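# Move yellow sponges between bench, low shelf and tote

## Task

Check the bench for a yellow sponge. If one is there, finish with one yellow sponge inside the tote near the door and the other resting on top of the low shelf. If the bench has none, move the sponge that sits on top of the low shelf into the tote. Anything placed in the tote must lie fully inside it, with nothing overhanging the rim. The cartons stay on the bench. The robot must not tip over or be left leaning. Any result that holds only because the robot is still gripping or pressing it does not count.

## Robot and tools

Robot: TidyBot++, a four-caster mobile base (0.54 m long, 0.50 m wide, 0.38 m high) carrying a single seven-joint arm with a two-finger gripper. The shoulder sits 0.12 m ahead of the base centre at 0.68 m height. Cameras: base_camera (pinhole, 644x364) and wrist_camera (fisheye, 644x476, views along the hand). The arm begins folded with the hand down; folded, the hand reaches up to 0.08 m beyond the base front and the elbow up to 1.15 m high.

Frames: the base frame has its origin on the floor below the base centre, x ahead, y to the left, z up. hand_pose is reported in this frame as the point between the finger pads; its z axis runs out along the fingers, and the fingers move along its y axis. The odometry frame equals the base frame at scene start. base_odometry counts wheel rotation, so slip shows as motion; heading is positive leftward, -3.142 to 3.142. base_tilt is in degrees, positive when leaning forward or right. Expect a few cm and several degrees of drift over many moves.

Tool execute_actions: argument "actions" is a list holding one action or none (empty returns only state and images). Optional "cameras": list of "base_camera", "wrist_camera" or "all"; omitted or null gives all, [] gives none. One action may contain:
- "base": exactly one relative move from where the base last reported itself: {"translate_m": d} straight ahead (+) or back, -2 to 2 m; {"strafe_m": d} sideways, left positive, -2 to 2 m; {"rotate_rad": d} turn in place, counter-clockwise from above positive, -6.3 to 6.3. These are offsets, not poses.
- "joints": absolute targets by name, in radians, for the one arm: joint_1_rad (any angle, whole arm about vertical, positive = clockwise from above, opposite to rotate_rad), joint_2_rad shoulder -2.249 to 2.249, joint_3_rad (any angle), joint_4_rad elbow -2.579 to 2.579, joint_5_rad (any angle), joint_6_rad wrist -2.099 to 2.099, joint_7_rad (any angle; hand down, positive = counter-clockwise from above, 1.57 opens fingers to left/right), and gripper_pos 0 (open) to 1 (closed), a unitless scale. Done-tolerances: ±0.039 for joints 1-4, ±0.056 for 5-7, ±0.03 gripper. Unbounded joints go the short way; rotate further in steps below half a turn.
- "speeds": caps for this action only: translate_m and strafe_m 0.05 to 0.5 m/s, rotate_rad 0.1 to 1.57 rad/s (max is default). A base move needing over 8.667 s is refused; no action exceeds 15 s.
Bad keys or values refuse the whole call. Motions start together and may end separately. Joints or base not named may still be chasing an earlier target.

Arm geometry: upper arm 0.42 m, forearm 0.31 m, hand 0.31 m to the hand point. With joint_1_rad = 0, joint_3_rad = 3.14, joint_5_rad = 0 the arm stays in the base's x-z plane; tilt from vertical (forward positive) is joint_2 for the upper arm, joint_2 - joint_4 for the forearm, joint_2 - joint_4 - joint_6 for the hand. Forward reach from the shoulder is the sum of length·sin(tilt), height the sum of length·cos(tilt). A hand pointing down reaches at most about 0.94 m high, only near the base. Finger gap is roughly 85·(1 - gripper_pos) mm; closed fingertips protrude about 20 mm past the hand point.

Other tools: wait {"seconds": 0-10} returns state and images without new commands. zoom_image {"camera", "region": [x0, y0, x1, y1]} pixels from the top-left, max 504x504, on the latest full image. finished_scene {"scene": n} ends the scene irreversibly and reports success; the result gives the next task. Replying without a tool call ends everything.

Result lines: base_status and joint_status per motion. "done" (base: wheels turned the commanded amount, even if slipping); "off_target" (stopped short, may still push); "contact_stop"/"time_out" (target dropped, holds position). A blocked base pushes until timeout and may still read "done" well short. "joint command not followed" with "cause:" means a self-collision check withheld the arm's targets (the gripper still acts); withheld targets may be retried later. Nothing prevents the arm hitting the base; "ARM HIT" reports that. on_its_own lists uncommanded changes. motor_effort gives percent of max per motor, bracket = peak, with bias and noise. For gripper at 1: "done" means empty, "off_target" means an object stopped the fingers.

Accuracy: friction leaves joints slightly off even when "all done"; resending the same target does nothing. Correct by sending last command + (wanted - read). hand_pose may be 1-2 cm wrong; trust the images. A held load makes the arm sag; while holding, never command a joint to its read angle.

Avoid: driving with the arm caught on anything 0.8 m or higher (tip-over risk); pushing or pulling sideways on a raised hand; hard hits that trigger a TORQUE FAULT (joints 1-4 limit 104.5 N m, warning 56.7; joints 5-7 limit 51.3, warning 29.4), which freezes the arm and gripper for 10 s. Motor torque max about 54 N m (34 for joints 5-7). Long holding heats motors: MOTOR HOT from 60 °C, OVER-TEMPERATURE FAULT at 75 °C with weak braking and sinking; joints then say "limit_stop_at_motor_heat" and need resending. Drops, slams and hard shoves count against you; loose objects may occasionally be nudged. Retract the arm to undo a lean. Release items before finishing so they rest on their own.

Each tool is called by a JSON object that holds its "fn" and its "kwargs".

## Session

{"fn": "execute_actions", "kwargs": {"actions": []}}

Scene clock: 0.00 s.
base_odometry: x=+0.000 y=+0.000 heading=+0.000 (m, m, rad; odometry frame)
base_tilt: forward=-0.1 right=-0.2 (deg)
base_status: not commanded
joint_positions: joint_1_rad=+0.004 joint_2_rad=-0.324 joint_3_rad=+3.146 joint_4_rad=-2.537 joint_5_rad=-0.035 joint_6_rad=-0.905 joint_7_rad=+1.604 gripper_pos=+0.000
joint_status: not commanded
motor_effort: joint_1_rad=+0 joint_2_rad=+0 joint_3_rad=+0 joint_4_rad=+9 joint_5_rad=+0 joint_6_rad=-2 joint_7_rad=+0 (%)
hand_pose: x=+0.2445 y=+0.0090 z=+0.5814 quat_wxyz=(-0.014, +1.000, +0.002, +0.012) (m; base frame)
pictures: base_camera, wrist_camera
Images, in order (width x height): base_camera 644x364, wrist_camera 644x476.

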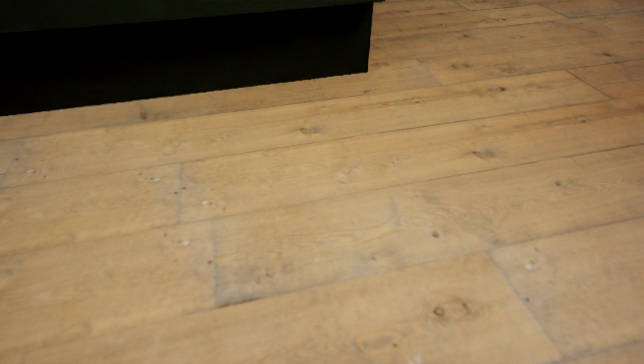

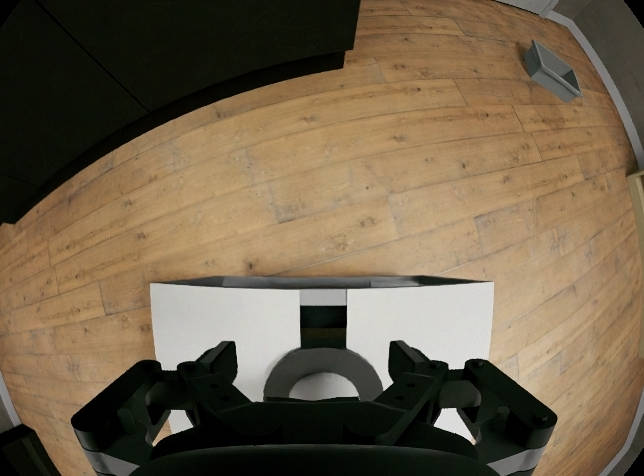

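{"fn": "execute_actions", "kwargs": {"actions": [{"joints":{"joint_4_rad":-1.2,"joint_6_rad":-1.2}}], "cameras": ["wrist_camera"]}}

{"fn": "execute_actions", "kwargs": {"actions": [{"joints":{"joint_1_rad":1.4}}], "cameras": ["wrist_camera"]}}

Scene clock: 2.73 s.
base_odometry: x=+0.000 y=+0.000 heading=+0.000 (m, m, rad; odometry frame)
base_tilt: forward=-0.1 right=-0.2 (deg)
base_status: not commanded
joint_positions: joint_1_rad=+0.004 joint_2_rad=-0.324 joint_3_rad=+3.146 joint_4_rad=-1.214 joint_5_rad=-0.035 joint_6_rad=-1.178 joint_7_rad=+1.604 gripper_pos=+0.000
joint_status: all done
motor_effort: joint_1_rad=+0(0) joint_2_rad=-6(9) joint_3_rad=+0(1) joint_4_rad=+16(18) joint_5_rad=+0(1) joint_6_rad=+7(6) joint_7_rad=+0(0) (%)
hand_pose: x=+0.5031 y=+0.0076 z=+1.1298 quat_wxyz=(-0.007, +0.859, +0.013, +0.511) (m; base frame)
pictures: wrist_camera
Images, in order (width x height): wrist_camera 644x476.

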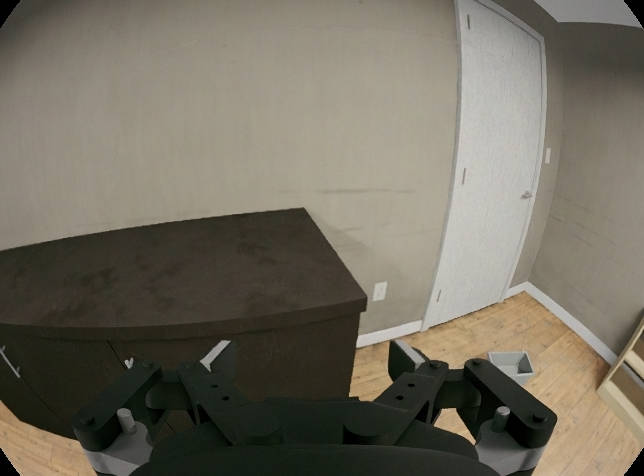

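Scene clock: 5.37 s.
base_odometry: x=+0.000 y=+0.000 heading=+0.000 (m, m, rad; odometry frame)
base_tilt: forward=-0.1 right=-0.2 (deg)
base_status: not commanded
joint_positions: joint_1_rad=+1.379 joint_2_rad=-0.324 joint_3_rad=+3.146 joint_4_rad=-1.214 joint_5_rad=-0.035 joint_6_rad=-1.178 joint_7_rad=+1.604 gripper_pos=+0.000
joint_status: all done
motor_effort: joint_1_rad=+0(1) joint_2_rad=-6(7) joint_3_rad=+0(0) joint_4_rad=+17(17) joint_5_rad=+0(0) joint_6_rad=+7(7) joint_7_rad=+0(1) (%)
hand_pose: x=+0.2011 y=-0.3752 z=+1.1298 quat_wxyz=(+0.319, +0.672, -0.535, +0.400) (m; base frame)
pictures: wrist_camera
Images, in order (width x height): wrist_camera 644x476.

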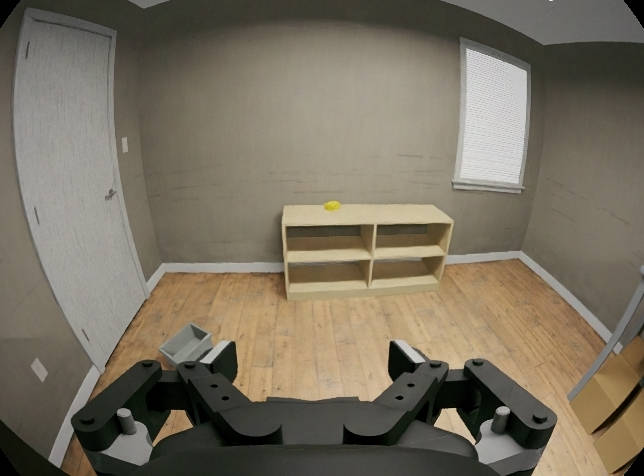

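{"fn": "execute_actions", "kwargs": {"actions": [{"joints":{"joint_1_rad":2.9,"joint_4_rad":-0.9,"joint_6_rad":-1.6}}], "cameras": ["wrist_camera"]}}

Scene clock: 8.17 s.
base_odometry: x=+0.000 y=+0.000 heading=+0.000 (m, m, rad; odometry frame)
base_tilt: forward=-0.1 right=-0.2 (deg)
base_status: not commanded
joint_positions: joint_1_rad=+2.878 joint_2_rad=-0.324 joint_3_rad=+3.146 joint_4_rad=-0.919 joint_5_rad=-0.035 joint_6_rad=-1.579 joint_7_rad=+1.604 gripper_pos=+0.000
joint_status: all done
motor_effort: joint_1_rad=+0(0) joint_2_rad=-3(7) joint_3_rad=-1(0) joint_4_rad=+13(17) joint_5_rad=-1(0) joint_6_rad=+6(8) joint_7_rad=+0(0) (%)
hand_pose: x=-0.1668 y=-0.0877 z=+1.1644 quat_wxyz=(+0.460, +0.137, -0.875, +0.068) (m; base frame)
pictures: wrist_camera
Images, in order (width x height): wrist_camera 644x476.

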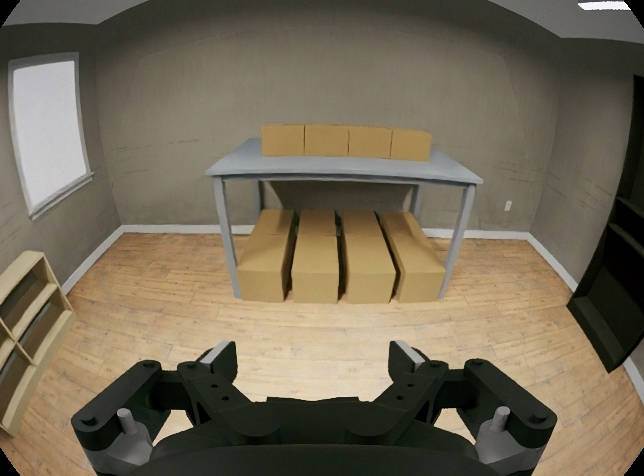

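{"fn": "execute_actions", "kwargs": {"actions": [{"base":{"rotate_rad":-2.92},"joints":{"joint_1_rad":0.7}}], "cameras": []}}

{"fn": "execute_actions", "kwargs": {"actions": [{"base":{"strafe_m":1.1}}]}}

{"fn": "execute_actions", "kwargs": {"actions": [{"base":{"translate_m":1.4},"joints":{"joint_1_rad":1.4}}]}}

Scene clock: 11.60 s.
base_odometry: x=+0.000 y=+0.000 heading=-2.920 (m, m, rad; odometry frame)
base_tilt: forward=-0.1 right=-0.2 (deg)
base_status: done
joint_positions: joint_1_rad=+0.723 joint_2_rad=-0.324 joint_3_rad=+3.146 joint_4_rad=-0.918 joint_5_rad=-0.035 joint_6_rad=-1.579 joint_7_rad=+1.604 gripper_pos=+0.000
joint_status: all done
motor_effort: joint_1_rad=+0(0) joint_2_rad=-2(4) joint_3_rad=-1(0) joint_4_rad=+13(13) joint_5_rad=+1(0) joint_6_rad=+6(7) joint_7_rad=+0(0) (%)
hand_pose: x=+0.3496 y=-0.1900 z=+1.1646 quat_wxyz=(+0.158, +0.835, -0.294, +0.438) (m; base frame)
pictures: none
No camera images: the call's "cameras" was empty. Leave "cameras" out to get every camera's image.

Scene clock: 15.17 s.
base_odometry: x=+0.241 y=-1.073 heading=-2.920 (m, m, rad; odometry frame)
base_tilt: forward=-0.1 right=-0.2 (deg)
base_status: done
joint_positions: joint_1_rad=+0.723 joint_2_rad=-0.324 joint_3_rad=+3.146 joint_4_rad=-0.917 joint_5_rad=-0.035 joint_6_rad=-1.580 joint_7_rad=+1.604 gripper_pos=+0.000
joint_status: not commanded
motor_effort: joint_1_rad=+0(0) joint_2_rad=-2(6) joint_3_rad=+0(1) joint_4_rad=+13(14) joint_5_rad=+0(1) joint_6_rad=+6(7) joint_7_rad=+0(0) (%)
hand_pose: x=+0.3493 y=-0.1895 z=+1.1653 quat_wxyz=(+0.158, +0.835, -0.293, +0.438) (m; base frame)
pictures: base_camera, wrist_camera
Images, in order (width x height): base_camera 644x364, wrist_camera 644x476.

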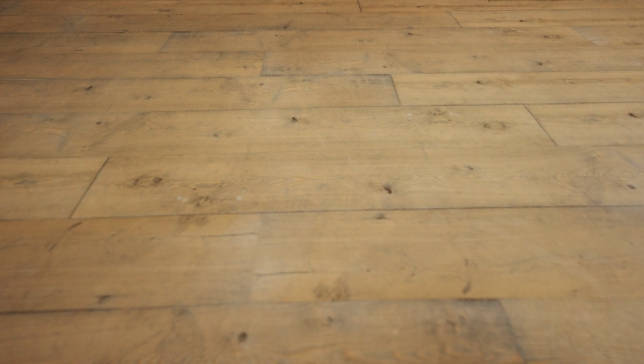

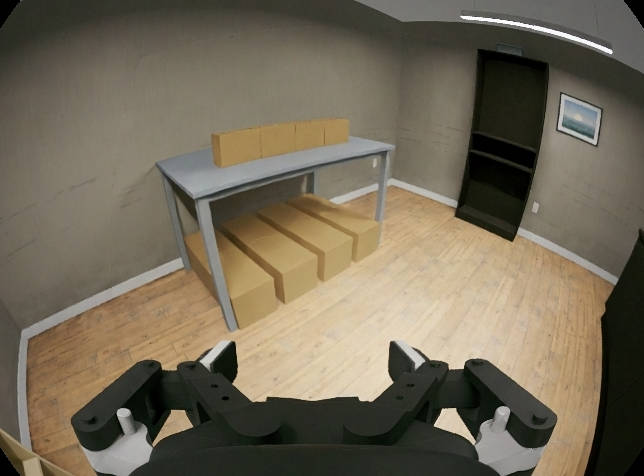

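Scene clock: 19.33 s.
base_odometry: x=-1.124 y=-1.382 heading=-2.920 (m, m, rad; odometry frame)
base_tilt: forward=-0.1 right=-0.2 (deg)
base_status: done
joint_positions: joint_1_rad=+1.378 joint_2_rad=-0.325 joint_3_rad=+3.146 joint_4_rad=-0.916 joint_5_rad=-0.035 joint_6_rad=-1.580 joint_7_rad=+1.604 gripper_pos=+0.000
joint_status: all done
motor_effort: joint_1_rad=+0(1) joint_2_rad=-2(3) joint_3_rad=-1(1) joint_4_rad=+13(13) joint_5_rad=+0(1) joint_6_rad=+7(7) joint_7_rad=+0(0) (%)
hand_pose: x=+0.1860 y=-0.2900 z=+1.1658 quat_wxyz=(+0.291, +0.696, -0.546, +0.365) (m; base frame)
pictures: base_camera, wrist_camera
Images, in order (width x height): base_camera 644x364, wrist_camera 644x476.

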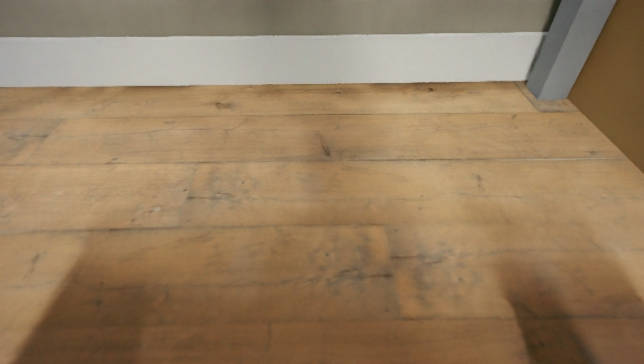

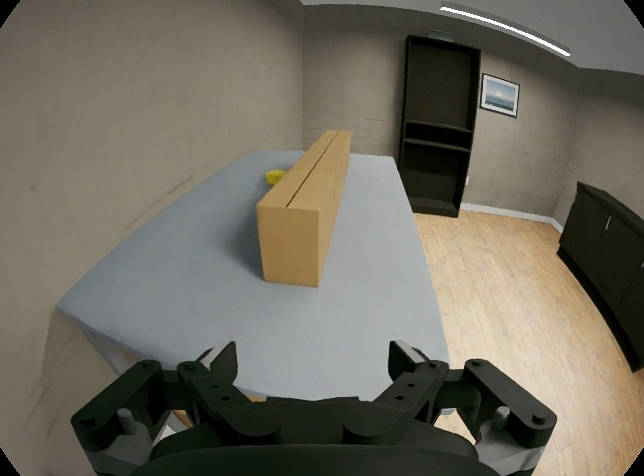

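{"fn": "execute_actions", "kwargs": {"actions": [{"base":{"translate_m":0.28},"joints":{"joint_1_rad":1.6,"joint_2_rad":0.3,"joint_4_rad":-0.6,"joint_6_rad":-1.5}}]}}

Scene clock: 21.50 s.
base_odometry: x=-1.398 y=-1.443 heading=-2.919 (m, m, rad; odometry frame)
base_tilt: forward=-0.1 right=-0.2 (deg)
base_status: done
joint_positions: joint_1_rad=+1.577 joint_2_rad=+0.304 joint_3_rad=+3.146 joint_4_rad=-0.618 joint_5_rad=-0.035 joint_6_rad=-1.521 joint_7_rad=+1.604 gripper_pos=+0.000
joint_status: all done
motor_effort: joint_1_rad=+0(1) joint_2_rad=-28(31) joint_3_rad=-1(1) joint_4_rad=+15(17) joint_5_rad=+0(1) joint_6_rad=+5(7) joint_7_rad=+0(0) (%)
hand_pose: x=+0.1258 y=-0.5766 z=+1.0350 quat_wxyz=(+0.236, +0.676, -0.653, +0.248) (m; base frame)
pictures: base_camera, wrist_camera
Images, in order (width x height): base_camera 644x364, wrist_camera 644x476.

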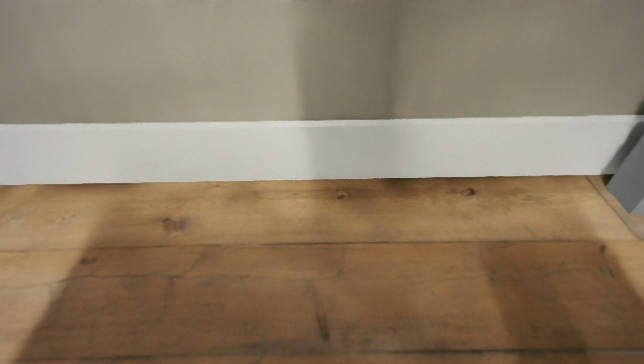

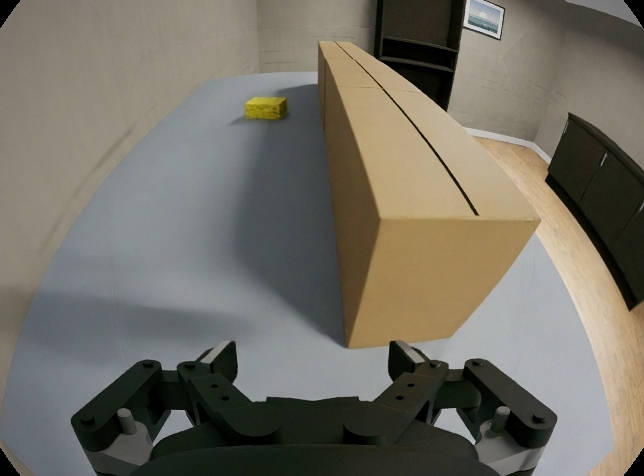

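{"fn": "execute_actions", "kwargs": {"actions": [{"joints":{"joint_2_rad":-0.3,"joint_4_rad":-0.9}}], "cameras": []}}

{"fn": "execute_actions", "kwargs": {"actions": [{"base":{"translate_m":-0.9}}], "cameras": ["wrist_camera"]}}

{"fn": "execute_actions", "kwargs": {"actions": [{"base":{"strafe_m":-2},"joints":{"joint_1_rad":0,"joint_4_rad":-0.6,"joint_6_rad":-2.05}}]}}

Scene clock: 23.67 s.
base_odometry: x=-1.398 y=-1.443 heading=-2.919 (m, m, rad; odometry frame)
base_tilt: forward=-0.1 right=-0.2 (deg)
base_status: not commanded
joint_positions: joint_1_rad=+1.577 joint_2_rad=-0.302 joint_3_rad=+3.146 joint_4_rad=-0.881 joint_5_rad=-0.035 joint_6_rad=-1.520 joint_7_rad=+1.604 gripper_pos=+0.000
joint_status: all done
motor_effort: joint_1_rad=+0(0) joint_2_rad=-4(31) joint_3_rad=-1(1) joint_4_rad=+13(15) joint_5_rad=-1(0) joint_6_rad=+7(7) joint_7_rad=+0(0) (%)
hand_pose: x=+0.1273 y=-0.3157 z=+1.1901 quat_wxyz=(+0.349, +0.625, -0.600, +0.356) (m; base frame)
pictures: none
No camera images: the call's "cameras" was empty. Leave "cameras" out to get every camera's image.

Scene clock: 26.93 s.
base_odometry: x=-0.520 y=-1.245 heading=-2.920 (m, m, rad; odometry frame)
base_tilt: forward=-0.1 right=-0.2 (deg)
base_status: done
joint_positions: joint_1_rad=+1.578 joint_2_rad=-0.302 joint_3_rad=+3.146 joint_4_rad=-0.883 joint_5_rad=-0.035 joint_6_rad=-1.518 joint_7_rad=+1.604 gripper_pos=+0.000
joint_status: not commanded
motor_effort: joint_1_rad=+0(1) joint_2_rad=-3(8) joint_3_rad=+0(3) joint_4_rad=+13(14) joint_5_rad=+0(1) joint_6_rad=+7(7) joint_7_rad=+0(0) (%)
hand_pose: x=+0.1272 y=-0.3164 z=+1.1892 quat_wxyz=(+0.348, +0.626, -0.601, +0.355) (m; base frame)
pictures: wrist_camera
Images, in order (width x height): wrist_camera 644x476.

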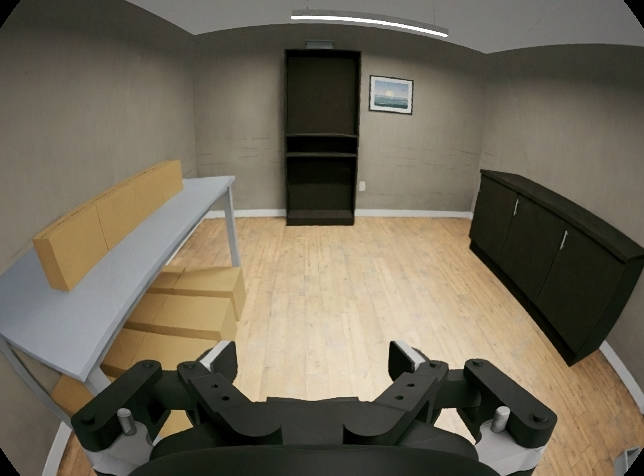

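Scene clock: 32.30 s.
base_odometry: x=-0.959 y=+0.706 heading=-2.920 (m, m, rad; odometry frame)
base_tilt: forward=-0.1 right=-0.2 (deg)
base_status: done
joint_positions: joint_1_rad=+0.023 joint_2_rad=-0.303 joint_3_rad=+3.146 joint_4_rad=-0.619 joint_5_rad=-0.035 joint_6_rad=-2.029 joint_7_rad=+1.604 gripper_pos=+0.000
joint_status: all done
motor_effort: joint_1_rad=+0(0) joint_2_rad=+2(4) joint_3_rad=+0(0) joint_4_rad=+8(13) joint_5_rad=+0(1) joint_6_rad=+6(7) joint_7_rad=+0(0) (%)
hand_pose: x=+0.3139 y=+0.0054 z=+1.1644 quat_wxyz=(+0.000, +0.922, +0.016, +0.388) (m; base frame)
pictures: base_camera, wrist_camera
Images, in order (width x height): base_camera 644x364, wrist_camera 644x476.

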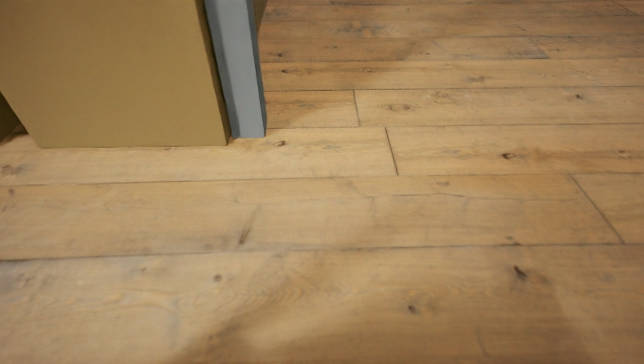

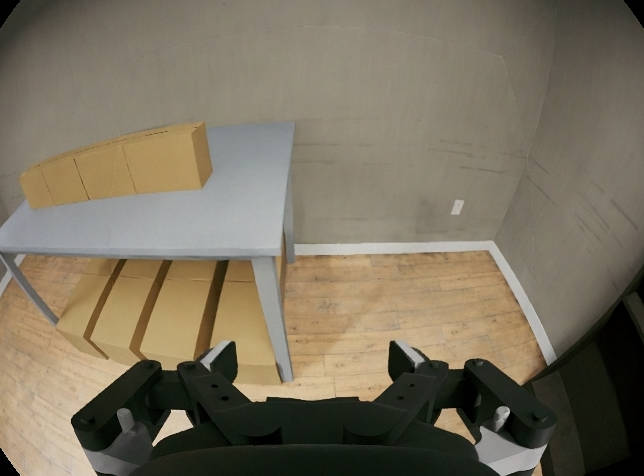

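{"fn": "execute_actions", "kwargs": {"actions": [{"base":{"strafe_m":-0.24},"joints":{"joint_1_rad":-1.57}}]}}

{"fn": "execute_actions", "kwargs": {"actions": [{"base":{"translate_m":1.0}}]}}

Scene clock: 35.17 s.
base_odometry: x=-1.012 y=+0.940 heading=-2.920 (m, m, rad; odometry frame)
base_tilt: forward=-0.1 right=-0.2 (deg)
base_status: done
joint_positions: joint_1_rad=-1.547 joint_2_rad=-0.303 joint_3_rad=+3.146 joint_4_rad=-0.618 joint_5_rad=-0.035 joint_6_rad=-2.029 joint_7_rad=+1.604 gripper_pos=+0.000
joint_status: all done
motor_effort: joint_1_rad=+0(1) joint_2_rad=+1(4) joint_3_rad=+0(2) joint_4_rad=+8(9) joint_5_rad=+0(1) joint_6_rad=+5(6) joint_7_rad=+0(0) (%)
hand_pose: x=+0.1138 y=+0.1948 z=+1.1649 quat_wxyz=(-0.275, +0.640, +0.663, +0.274) (m; base frame)
pictures: base_camera, wrist_camera
Images, in order (width x height): base_camera 644x364, wrist_camera 644x476.

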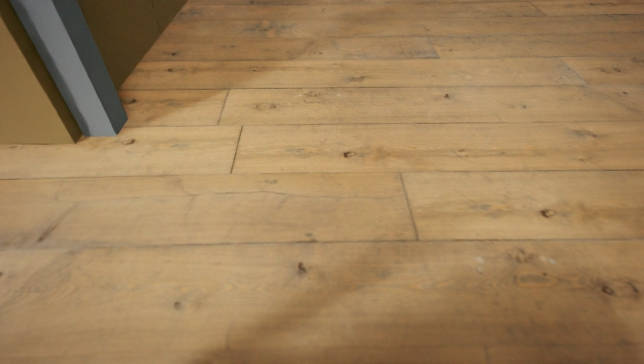

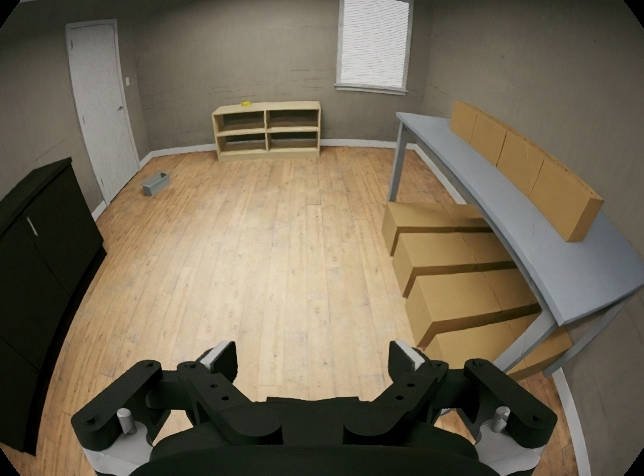

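Scene clock: 38.53 s.
base_odometry: x=-1.988 y=+0.720 heading=-2.920 (m, m, rad; odometry frame)
base_tilt: forward=-0.1 right=-0.2 (deg)
base_status: done
joint_positions: joint_1_rad=-1.547 joint_2_rad=-0.303 joint_3_rad=+3.146 joint_4_rad=-0.618 joint_5_rad=-0.035 joint_6_rad=-2.029 joint_7_rad=+1.604 gripper_pos=+0.000
joint_status: not commanded
motor_effort: joint_1_rad=+0(1) joint_2_rad=+2(2) joint_3_rad=+0(1) joint_4_rad=+8(8) joint_5_rad=+1(0) joint_6_rad=+6(6) joint_7_rad=-1(0) (%)
hand_pose: x=+0.1138 y=+0.1947 z=+1.1649 quat_wxyz=(-0.275, +0.640, +0.663, +0.274) (m; base frame)
pictures: base_camera, wrist_camera
Images, in order (width x height): base_camera 644x364, wrist_camera 644x476.

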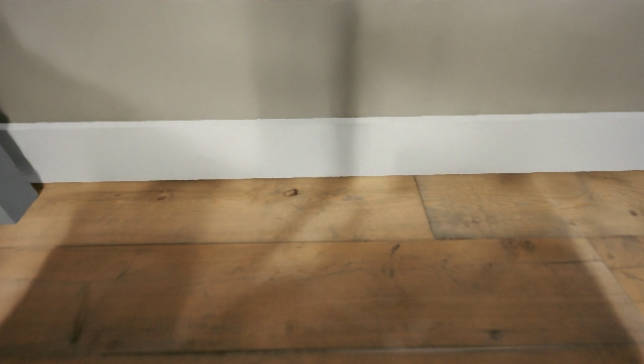

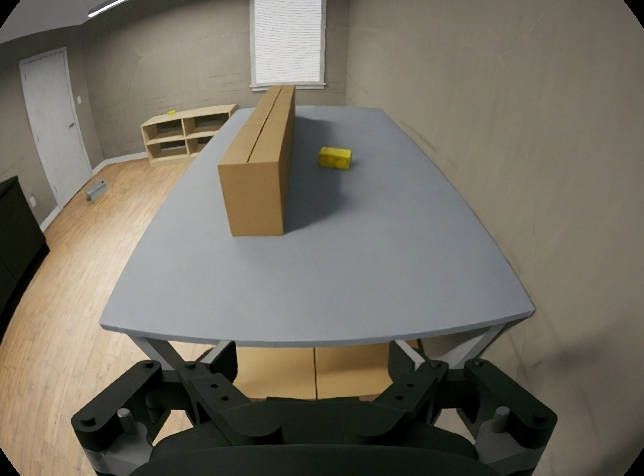

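{"fn": "execute_actions", "kwargs": {"actions": [{"base":{"translate_m":0.07},"joints":{"joint_6_rad":-0.8,"joint_2_rad":0.2}}], "cameras": []}}

{"fn": "execute_actions", "kwargs": {"actions": [{"base":{"strafe_m":0.05},"joints":{"joint_2_rad":0.68,"joint_4_rad":-0.5}}]}}

Scene clock: 40.73 s.
base_odometry: x=-2.056 y=+0.705 heading=-2.920 (m, m, rad; odometry frame)
base_tilt: forward=-0.1 right=-0.2 (deg)
base_status: done
joint_positions: joint_1_rad=-1.548 joint_2_rad=+0.205 joint_3_rad=+3.146 joint_4_rad=-0.611 joint_5_rad=-0.035 joint_6_rad=-0.818 joint_7_rad=+1.604 gripper_pos=+0.000
joint_status: all done
motor_effort: joint_1_rad=+0(1) joint_2_rad=-25(29) joint_3_rad=-1(1) joint_4_rad=+16(17) joint_5_rad=-1(0) joint_6_rad=+8(7) joint_7_rad=+0(0) (%)
hand_pose: x=+0.1264 y=+0.6253 z=+1.2898 quat_wxyz=(-0.481, +0.514, +0.517, +0.487) (m; base frame)
pictures: none
No camera images: the call's "cameras" was empty. Leave "cameras" out to get every camera's image.

Scene clock: 42.77 s.
base_odometry: x=-2.045 y=+0.656 heading=-2.920 (m, m, rad; odometry frame)
base_tilt: forward=-0.1 right=-0.3 (deg)
base_status: done
joint_positions: joint_1_rad=-1.548 joint_2_rad=+0.683 joint_3_rad=+3.146 joint_4_rad=-0.516 joint_5_rad=-0.035 joint_6_rad=-0.815 joint_7_rad=+1.604 gripper_pos=+0.000
joint_status: all done
motor_effort: joint_1_rad=+0(1) joint_2_rad=-44(50) joint_3_rad=-1(2) joint_4_rad=+19(22) joint_5_rad=+0(0) joint_6_rad=+7(8) joint_7_rad=+0(1) (%)
hand_pose: x=+0.1309 y=+0.8395 z=+0.9894 quat_wxyz=(-0.378, +0.597, +0.598, +0.378) (m; base frame)
pictures: base_camera, wrist_camera
Images, in order (width x height): base_camera 644x364, wrist_camera 644x476.

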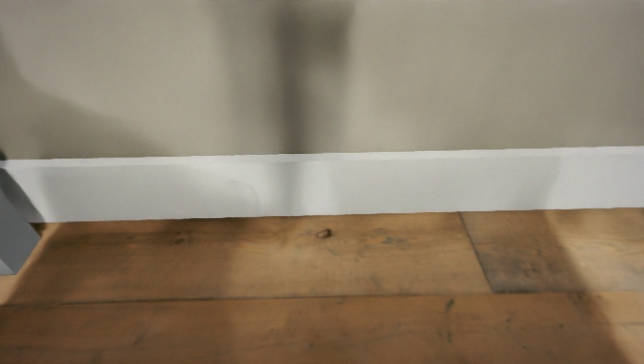

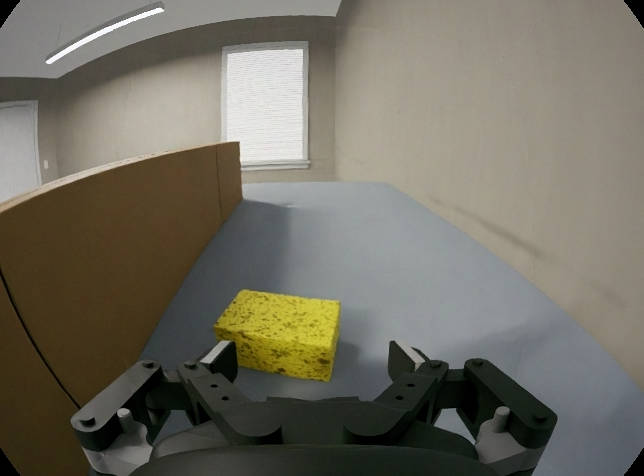

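{"fn": "execute_actions", "kwargs": {"actions": [{"joints":{"joint_2_rad":0.8,"joint_4_rad":-0.58,"joint_6_rad":-0.4,"gripper_pos":1}}], "cameras": ["wrist_camera"]}}

Scene clock: 44.30 s.
base_odometry: x=-2.045 y=+0.656 heading=-2.920 (m, m, rad; odometry frame)
base_tilt: forward=-0.1 right=-0.3 (deg)
base_status: not commanded
joint_positions: joint_1_rad=-1.548 joint_2_rad=+0.801 joint_3_rad=+3.146 joint_4_rad=-0.569 joint_5_rad=-0.035 joint_6_rad=-0.411 joint_7_rad=+1.604 gripper_pos=+0.999
joint_status: all done
motor_effort: joint_1_rad=+0(2) joint_2_rad=-48(52) joint_3_rad=-2(2) joint_4_rad=+20(22) joint_5_rad=+0(0) joint_6_rad=+8(8) joint_7_rad=+0(0) (%)
hand_pose: x=+0.1360 y=+0.9144 z=+0.9725 quat_wxyz=(-0.442, +0.553, +0.547, +0.448) (m; base frame)
pictures: wrist_camera
Images, in order (width x height): wrist_camera 644x476.

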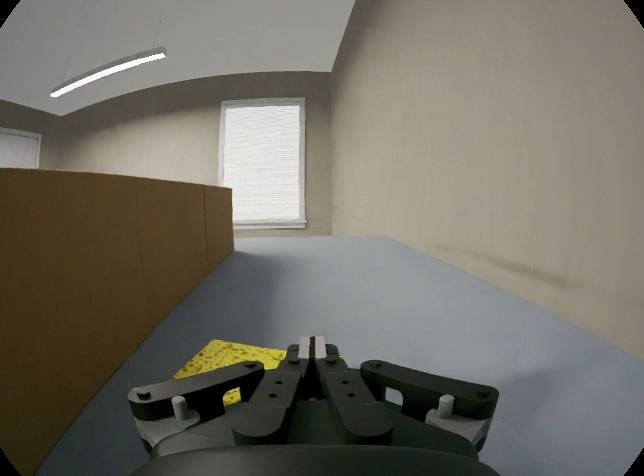

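{"fn": "execute_actions", "kwargs": {"actions": [{"joints":{"joint_2_rad":0.87}}], "cameras": ["wrist_camera"]}}

Scene clock: 45.13 s.
base_odometry: x=-2.045 y=+0.656 heading=-2.920 (m, m, rad; odometry frame)
base_tilt: forward=-0.1 right=-0.3 (deg)
base_status: not commanded
joint_positions: joint_1_rad=-1.548 joint_2_rad=+0.808 joint_3_rad=+3.146 joint_4_rad=-0.569 joint_5_rad=-0.035 joint_6_rad=-0.409 joint_7_rad=+1.604 gripper_pos=+0.999
joint_status: joint_2_rad off_target (ended at +0.808, target +0.870)
motor_effort: joint_1_rad=-1(2) joint_2_rad=-35(49) joint_3_rad=-2(3) joint_4_rad=+18(21) joint_5_rad=+0(0) joint_6_rad=+6(8) joint_7_rad=+0(0) (%)
hand_pose: x=+0.1361 y=+0.9167 z=+0.9666 quat_wxyz=(-0.440, +0.554, +0.548, +0.447) (m; base frame)
pictures: wrist_camera
Images, in order (width x height): wrist_camera 644x476.

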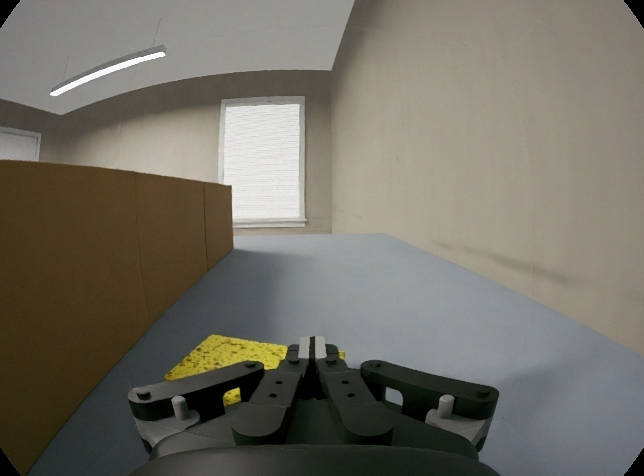

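{"fn": "execute_actions", "kwargs": {"actions": [{"joints":{"joint_2_rad":0.8,"joint_4_rad":-0.64}}], "cameras": ["wrist_camera"]}}

{"fn": "execute_actions", "kwargs": {"actions": [{"base":{"strafe_m":-0.15},"speeds":{"strafe_m":0.1}}], "cameras": ["wrist_camera"]}}

Scene clock: 46.03 s.
base_odometry: x=-2.045 y=+0.656 heading=-2.920 (m, m, rad; odometry frame)
base_tilt: forward=-0.1 right=-0.3 (deg)
base_status: not commanded
joint_positions: joint_1_rad=-1.548 joint_2_rad=+0.789 joint_3_rad=+3.146 joint_4_rad=-0.603 joint_5_rad=-0.035 joint_6_rad=-0.398 joint_7_rad=+1.604 gripper_pos=+0.999
joint_status: all done
motor_effort: joint_1_rad=+0(1) joint_2_rad=-43(43) joint_3_rad=-1(2) joint_4_rad=+17(18) joint_5_rad=+0(0) joint_6_rad=+5(7) joint_7_rad=+0(0) (%)
hand_pose: x=+0.1361 y=+0.9115 z=+0.9668 quat_wxyz=(-0.439, +0.555, +0.549, +0.446) (m; base frame)
pictures: wrist_camera
Images, in order (width x height): wrist_camera 644x476.

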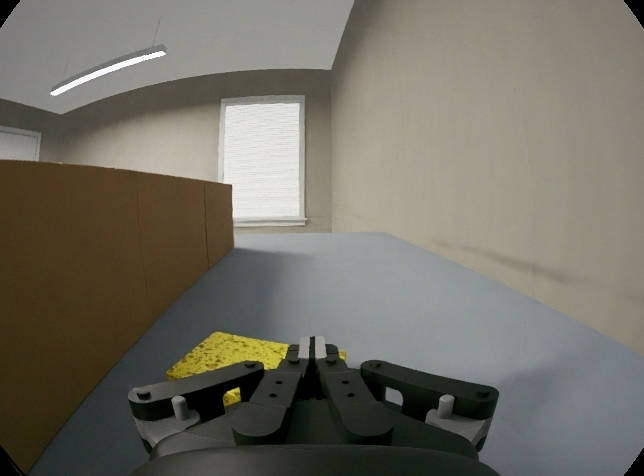

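Scene clock: 48.10 s.
base_odometry: x=-2.078 y=+0.803 heading=-2.920 (m, m, rad; odometry frame)
base_tilt: forward=-0.1 right=-0.2 (deg)
base_status: done
joint_positions: joint_1_rad=-1.549 joint_2_rad=+0.783 joint_3_rad=+3.146 joint_4_rad=-0.613 joint_5_rad=-0.035 joint_6_rad=-0.397 joint_7_rad=+1.604 gripper_pos=+0.999
joint_status: not commanded
motor_effort: joint_1_rad=-1(2) joint_2_rad=-45(47) joint_3_rad=-2(2) joint_4_rad=+18(19) joint_5_rad=+0(0) joint_6_rad=+6(7) joint_7_rad=+0(0) (%)
hand_pose: x=+0.1354 y=+0.9098 z=+0.9668 quat_wxyz=(-0.439, +0.555, +0.549, +0.445) (m; base frame)
pictures: wrist_camera
Images, in order (width x height): wrist_camera 644x476.

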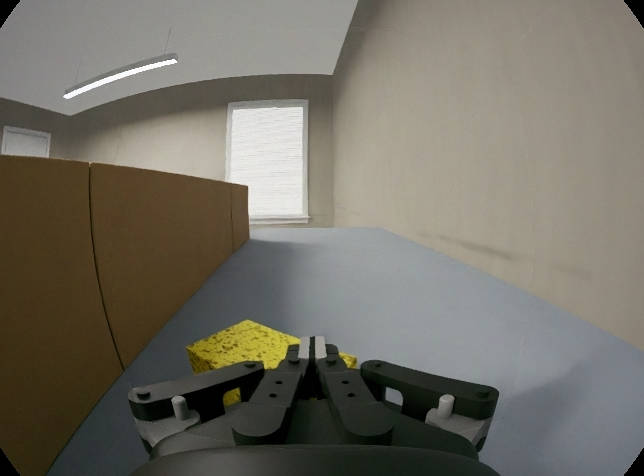

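{"fn": "execute_actions", "kwargs": {"actions": [{"base":{"strafe_m":-0.28},"speeds":{"strafe_m":0.12}}], "cameras": ["wrist_camera"]}}

{"fn": "execute_actions", "kwargs": {"actions": [{"joints":{"joint_2_rad":0.55,"joint_4_rad":-0.5}}], "cameras": []}}

{"fn": "execute_actions", "kwargs": {"actions": [{"base":{"strafe_m":0.2},"joints":{"joint_2_rad":0.35,"joint_6_rad":-1.65,"gripper_pos":0}}], "cameras": ["wrist_camera"]}}

Scene clock: 51.17 s.
base_odometry: x=-2.140 y=+1.076 heading=-2.920 (m, m, rad; odometry frame)
base_tilt: forward=-0.1 right=-0.2 (deg)
base_status: done
joint_positions: joint_1_rad=-1.549 joint_2_rad=+0.782 joint_3_rad=+3.146 joint_4_rad=-0.614 joint_5_rad=-0.035 joint_6_rad=-0.396 joint_7_rad=+1.604 gripper_pos=+0.999
joint_status: not commanded
motor_effort: joint_1_rad=+0(1) joint_2_rad=-43(46) joint_3_rad=-1(2) joint_4_rad=+17(18) joint_5_rad=+0(0) joint_6_rad=+5(6) joint_7_rad=+0(1) (%)
hand_pose: x=+0.1352 y=+0.9097 z=+0.9666 quat_wxyz=(-0.439, +0.555, +0.549, +0.445) (m; base frame)
pictures: wrist_camera
Images, in order (width x height): wrist_camera 644x476.

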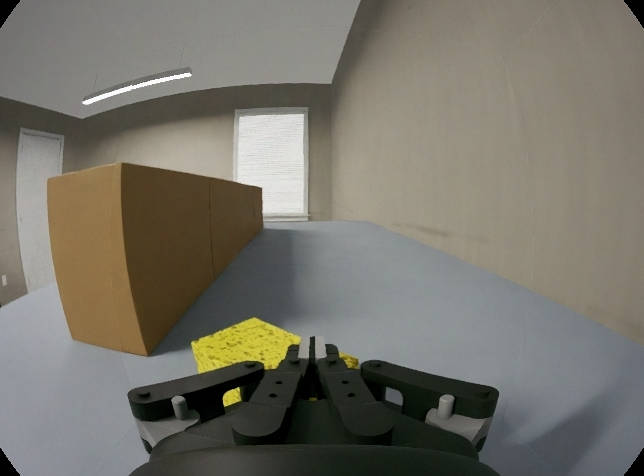

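Scene clock: 53.03 s.
base_odometry: x=-2.140 y=+1.076 heading=-2.920 (m, m, rad; odometry frame)
base_tilt: forward=-0.1 right=-0.2 (deg)
base_status: not commanded
joint_positions: joint_1_rad=-1.549 joint_2_rad=+0.551 joint_3_rad=+3.146 joint_4_rad=-0.496 joint_5_rad=-0.035 joint_6_rad=-0.396 joint_7_rad=+1.604 gripper_pos=+0.999
joint_status: all done
motor_effort: joint_1_rad=+0(0) joint_2_rad=-39(54) joint_3_rad=-1(2) joint_4_rad=+18(23) joint_5_rad=+0(0) joint_6_rad=+8(10) joint_7_rad=+0(0) (%)
hand_pose: x=+0.1326 y=+0.8011 z=+1.2374 quat_wxyz=(-0.526, +0.468, +0.465, +0.536) (m; base frame)
pictures: none
No camera images: the call's "cameras" was empty. Leave "cameras" out to get every camera's image.

Scene clock: 54.83 s.
base_odometry: x=-2.096 y=+0.881 heading=-2.921 (m, m, rad; odometry frame)
base_tilt: forward=-0.1 right=-0.3 (deg)
base_status: done
joint_positions: joint_1_rad=-1.552 joint_2_rad=+0.358 joint_3_rad=+3.146 joint_4_rad=-0.496 joint_5_rad=-0.035 joint_6_rad=-1.645 joint_7_rad=+1.604 gripper_pos=+0.000
joint_status: all done
motor_effort: joint_1_rad=+0(2) joint_2_rad=-29(40) joint_3_rad=-1(2) joint_4_rad=+15(19) joint_5_rad=+0(0) joint_6_rad=+5(9) joint_7_rad=+0(0) (%)
hand_pose: x=+0.1192 y=+0.5711 z=+1.0332 quat_wxyz=(-0.228, +0.662, +0.679, +0.219) (m; base frame)
pictures: wrist_camera
Images, in order (width x height): wrist_camera 644x476.

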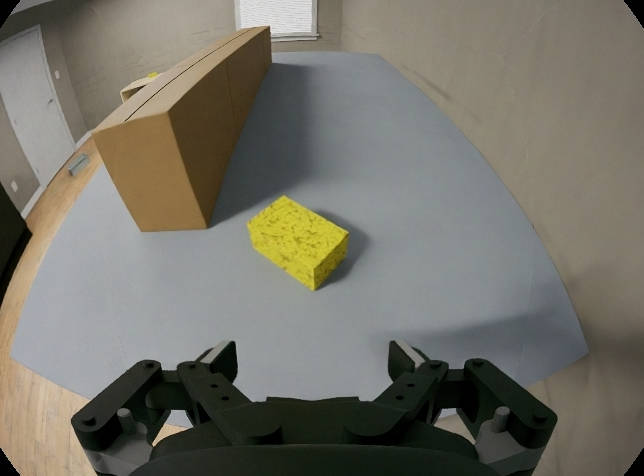

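{"fn": "execute_actions", "kwargs": {"actions": [{"base":{"strafe_m":0.21},"joints":{"joint_1_rad":-1.62,"joint_4_rad":-0.4,"joint_6_rad":-1.95,"joint_7_rad":2.5}}], "cameras": ["wrist_camera"]}}

{"fn": "execute_actions", "kwargs": {"actions": [{"joints":{"joint_4_rad":-0.58,"joint_6_rad":-1.87}}], "cameras": ["wrist_camera"]}}

Scene clock: 56.63 s.
base_odometry: x=-2.050 y=+0.675 heading=-2.921 (m, m, rad; odometry frame)
base_tilt: forward=-0.1 right=-0.2 (deg)
base_status: done
joint_positions: joint_1_rad=-1.598 joint_2_rad=+0.356 joint_3_rad=+3.146 joint_4_rad=-0.418 joint_5_rad=-0.035 joint_6_rad=-1.932 joint_7_rad=+2.478 gripper_pos=+0.000
joint_status: all done
motor_effort: joint_1_rad=+0(2) joint_2_rad=-26(31) joint_3_rad=-1(2) joint_4_rad=+13(15) joint_5_rad=+0(0) joint_6_rad=+3(6) joint_7_rad=+0(1) (%)
hand_pose: x=+0.0957 y=+0.4973 z=+1.0189 quat_wxyz=(-0.086, +0.298, +0.930, +0.199) (m; base frame)
pictures: wrist_camera
Images, in order (width x height): wrist_camera 644x476.

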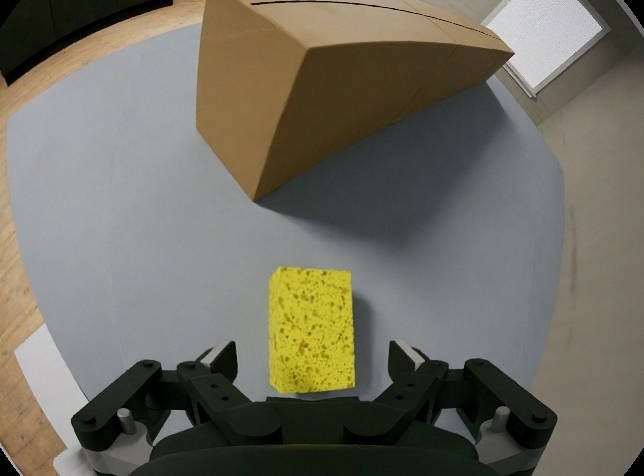

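Scene clock: 57.77 s.
base_odometry: x=-2.050 y=+0.676 heading=-2.921 (m, m, rad; odometry frame)
base_tilt: forward=-0.1 right=-0.2 (deg)
base_status: not commanded
joint_positions: joint_1_rad=-1.598 joint_2_rad=+0.355 joint_3_rad=+3.146 joint_4_rad=-0.566 joint_5_rad=-0.035 joint_6_rad=-1.891 joint_7_rad=+2.478 gripper_pos=+0.000
joint_status: all done
motor_effort: joint_1_rad=+0(0) joint_2_rad=-28(30) joint_3_rad=-1(1) joint_4_rad=+14(14) joint_5_rad=+0(0) joint_6_rad=+3(3) joint_7_rad=+0(0) (%)
hand_pose: x=+0.0956 y=+0.4969 z=+0.9721 quat_wxyz=(-0.069, +0.303, +0.939, +0.150) (m; base frame)
pictures: wrist_camera
Images, in order (width x height): wrist_camera 644x476.

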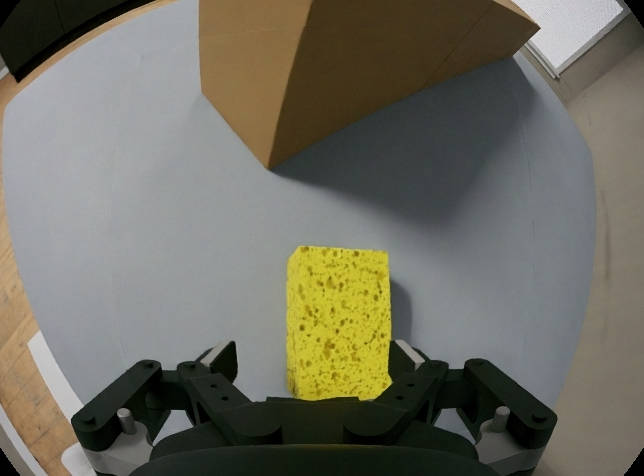

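{"fn": "execute_actions", "kwargs": {"actions": [{"joints":{"joint_4_rad":-0.73,"joint_6_rad":-1.71}}], "cameras": ["wrist_camera"]}}

Scene clock: 58.93 s.
base_odometry: x=-2.050 y=+0.676 heading=-2.921 (m, m, rad; odometry frame)
base_tilt: forward=-0.1 right=-0.3 (deg)
base_status: not commanded
joint_positions: joint_1_rad=-1.598 joint_2_rad=+0.354 joint_3_rad=+3.146 joint_4_rad=-0.716 joint_5_rad=-0.035 joint_6_rad=-1.729 joint_7_rad=+2.478 gripper_pos=+0.000
joint_status: all done
motor_effort: joint_1_rad=+0(0) joint_2_rad=-29(31) joint_3_rad=-1(1) joint_4_rad=+15(16) joint_5_rad=+0(0) joint_6_rad=+2(3) joint_7_rad=-1(0) (%)
hand_pose: x=+0.0946 y=+0.5257 z=+0.9342 quat_wxyz=(-0.072, +0.305, +0.937, +0.155) (m; base frame)
pictures: wrist_camera
Images, in order (width x height): wrist_camera 644x476.

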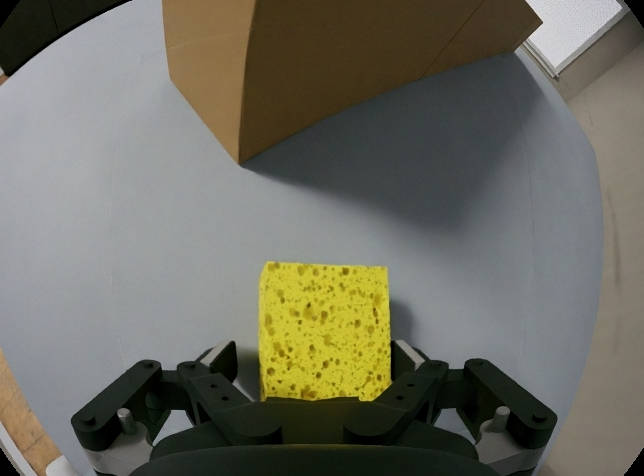

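{"fn": "execute_actions", "kwargs": {"actions": [{"joints":{"joint_4_rad":-0.81,"joint_6_rad":-1.65}}], "cameras": ["wrist_camera"]}}

{"fn": "execute_actions", "kwargs": {"actions": [{"joints":{"gripper_pos":1}}], "cameras": []}}

{"fn": "execute_actions", "kwargs": {"actions": [{"base":{"strafe_m":-0.08},"joints":{"joint_2_rad":-0.3,"joint_7_rad":1.57}}]}}

Scene clock: 59.90 s.
base_odometry: x=-2.050 y=+0.676 heading=-2.921 (m, m, rad; odometry frame)
base_tilt: forward=-0.1 right=-0.3 (deg)
base_status: not commanded
joint_positions: joint_1_rad=-1.598 joint_2_rad=+0.331 joint_3_rad=+3.146 joint_4_rad=-0.774 joint_5_rad=-0.035 joint_6_rad=-1.668 joint_7_rad=+2.478 gripper_pos=+0.000
joint_status: all done
motor_effort: joint_1_rad=+0(0) joint_2_rad=-23(29) joint_3_rad=-1(1) joint_4_rad=+12(15) joint_5_rad=+0(1) joint_6_rad=+3(2) joint_7_rad=+0(0) (%)
hand_pose: x=+0.0945 y=+0.5293 z=+0.9306 quat_wxyz=(-0.077, +0.305, +0.935, +0.167) (m; base frame)
pictures: wrist_camera
Images, in order (width x height): wrist_camera 644x476.

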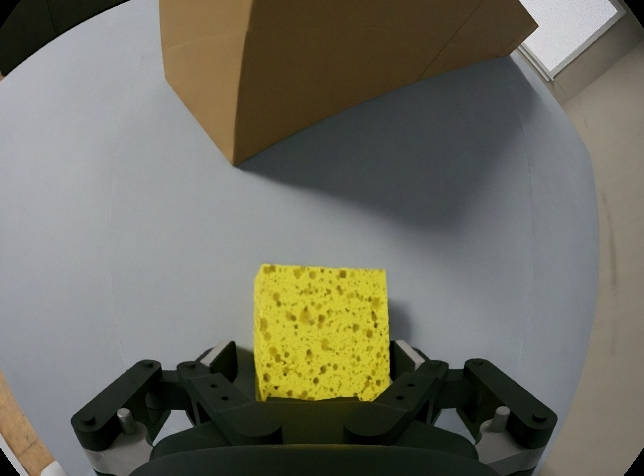

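Scene clock: 61.00 s.
base_odometry: x=-2.050 y=+0.676 heading=-2.921 (m, m, rad; odometry frame)
base_tilt: forward=-0.1 right=-0.2 (deg)
base_status: not commanded
joint_positions: joint_1_rad=-1.600 joint_2_rad=+0.317 joint_3_rad=+3.146 joint_4_rad=-0.778 joint_5_rad=-0.035 joint_6_rad=-1.662 joint_7_rad=+2.478 gripper_pos=+0.376
joint_status: gripper_pos off_target (ended at +0.376, target +1.000)
motor_effort: joint_1_rad=-1(2) joint_2_rad=-23(25) joint_3_rad=-2(2) joint_4_rad=+12(14) joint_5_rad=-1(1) joint_6_rad=+2(3) joint_7_rad=+0(1) (%)
hand_pose: x=+0.0934 y=+0.5270 z=+0.9374 quat_wxyz=(-0.080, +0.303, +0.933, +0.175) (m; base frame)
pictures: none
No camera images: the call's "cameras" was empty. Leave "cameras" out to get every camera's image.

Scene clock: 62.90 s.
base_odometry: x=-2.068 y=+0.754 heading=-2.921 (m, m, rad; odometry frame)
base_tilt: forward=-0.1 right=-0.2 (deg)
base_status: done
joint_positions: joint_1_rad=-1.600 joint_2_rad=-0.302 joint_3_rad=+3.146 joint_4_rad=-0.807 joint_5_rad=-0.035 joint_6_rad=-1.650 joint_7_rad=+1.611 gripper_pos=+0.377
joint_status: all done
motor_effort: joint_1_rad=+0(1) joint_2_rad=-2(33) joint_3_rad=-1(1) joint_4_rad=+12(18) joint_5_rad=+0(2) joint_6_rad=+6(7) joint_7_rad=+0(0) (%)
hand_pose: x=+0.1004 y=+0.2864 z=+1.1868 quat_wxyz=(-0.343, +0.596, +0.649, +0.326) (m; base frame)
pictures: base_camera, wrist_camera
Images, in order (width x height): base_camera 644x364, wrist_camera 644x476.

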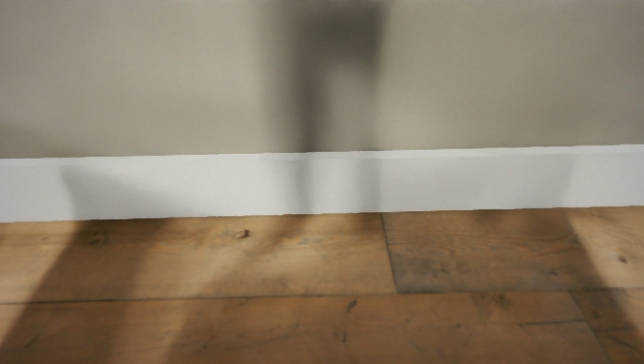

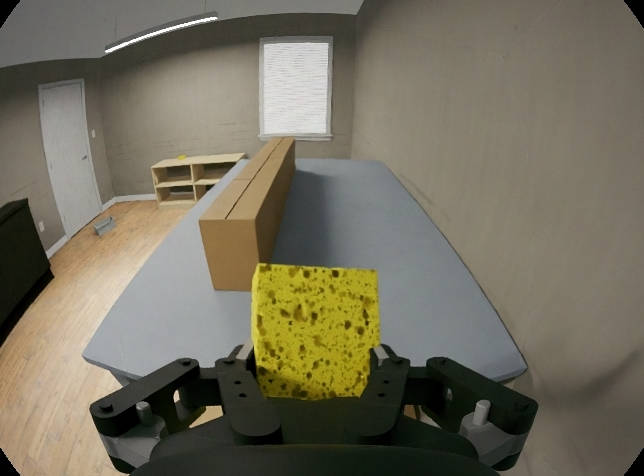

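{"fn": "execute_actions", "kwargs": {"actions": [{"base":{"translate_m":-1.75}}], "cameras": ["wrist_camera"]}}

{"fn": "execute_actions", "kwargs": {"actions": [{"base":{"strafe_m":2},"joints":{"joint_1_rad":0}}], "cameras": []}}

{"fn": "execute_actions", "kwargs": {"actions": [{"base":{"rotate_rad":2.7},"joints":{"joint_2_rad":0.6,"joint_4_rad":-1.7,"joint_6_rad":-0.8}}]}}

Scene clock: 67.90 s.
base_odometry: x=-0.360 y=+1.136 heading=-2.921 (m, m, rad; odometry frame)
base_tilt: forward=-0.1 right=-0.2 (deg)
base_status: done
joint_positions: joint_1_rad=-1.600 joint_2_rad=-0.302 joint_3_rad=+3.146 joint_4_rad=-0.807 joint_5_rad=-0.035 joint_6_rad=-1.650 joint_7_rad=+1.611 gripper_pos=+0.377
joint_status: not commanded
motor_effort: joint_1_rad=+0(0) joint_2_rad=-2(4) joint_3_rad=+0(1) joint_4_rad=+12(12) joint_5_rad=+0(1) joint_6_rad=+7(7) joint_7_rad=+0(0) (%)
hand_pose: x=+0.1004 y=+0.2864 z=+1.1868 quat_wxyz=(-0.343, +0.596, +0.649, +0.326) (m; base frame)
pictures: wrist_camera
Images, in order (width x height): wrist_camera 644x476.

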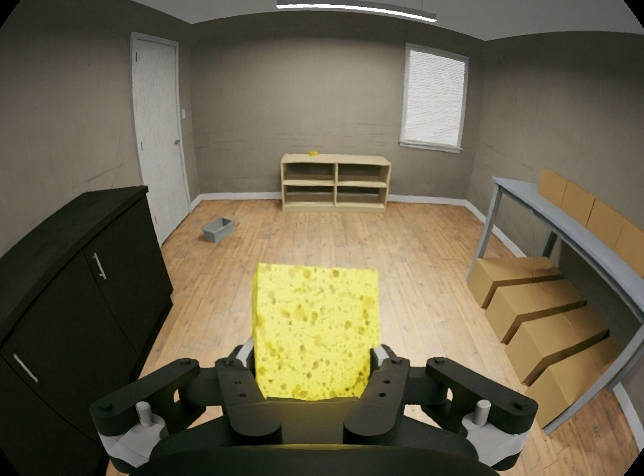

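Scene clock: 73.27 s.
base_odometry: x=+0.079 y=-0.815 heading=-2.920 (m, m, rad; odometry frame)
base_tilt: forward=-0.1 right=-0.2 (deg)
base_status: done
joint_positions: joint_1_rad=-0.022 joint_2_rad=-0.303 joint_3_rad=+3.146 joint_4_rad=-0.807 joint_5_rad=-0.035 joint_6_rad=-1.650 joint_7_rad=+1.611 gripper_pos=+0.377
joint_status: all done
motor_effort: joint_1_rad=+0(1) joint_2_rad=-2(2) joint_3_rad=+0(1) joint_4_rad=+12(12) joint_5_rad=+1(0) joint_6_rad=+7(7) joint_7_rad=+0(0) (%)
hand_pose: x=+0.4050 y=+0.0166 z=+1.1871 quat_wxyz=(-0.010, +0.880, +0.035, +0.474) (m; base frame)
pictures: none
No camera images: the call's "cameras" was empty. Leave "cameras" out to get every camera's image.

Scene clock: 76.37 s.
base_odometry: x=+0.079 y=-0.815 heading=-0.221 (m, m, rad; odometry frame)
base_tilt: forward=-0.1 right=-0.2 (deg)
base_status: done
joint_positions: joint_1_rad=-0.001 joint_2_rad=+0.598 joint_3_rad=+3.146 joint_4_rad=-1.680 joint_5_rad=-0.035 joint_6_rad=-0.813 joint_7_rad=+1.611 gripper_pos=+0.377
joint_status: all done
motor_effort: joint_1_rad=+0(6) joint_2_rad=-34(42) joint_3_rad=-1(5) joint_4_rad=+12(16) joint_5_rad=+0(2) joint_6_rad=+1(6) joint_7_rad=+0(0) (%)
hand_pose: x=+0.6104 y=+0.0075 z=+0.5142 quat_wxyz=(-0.011, +1.000, +0.007, +0.025) (m; base frame)
pictures: base_camera, wrist_camera
Images, in order (width x height): base_camera 644x364, wrist_camera 644x476.

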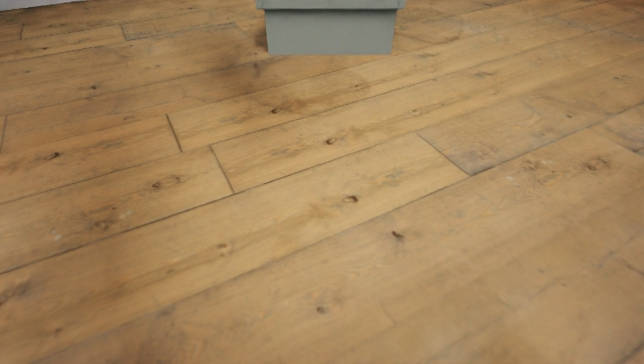

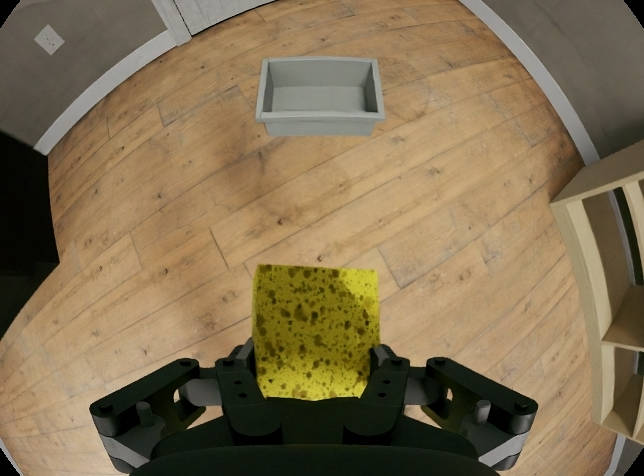

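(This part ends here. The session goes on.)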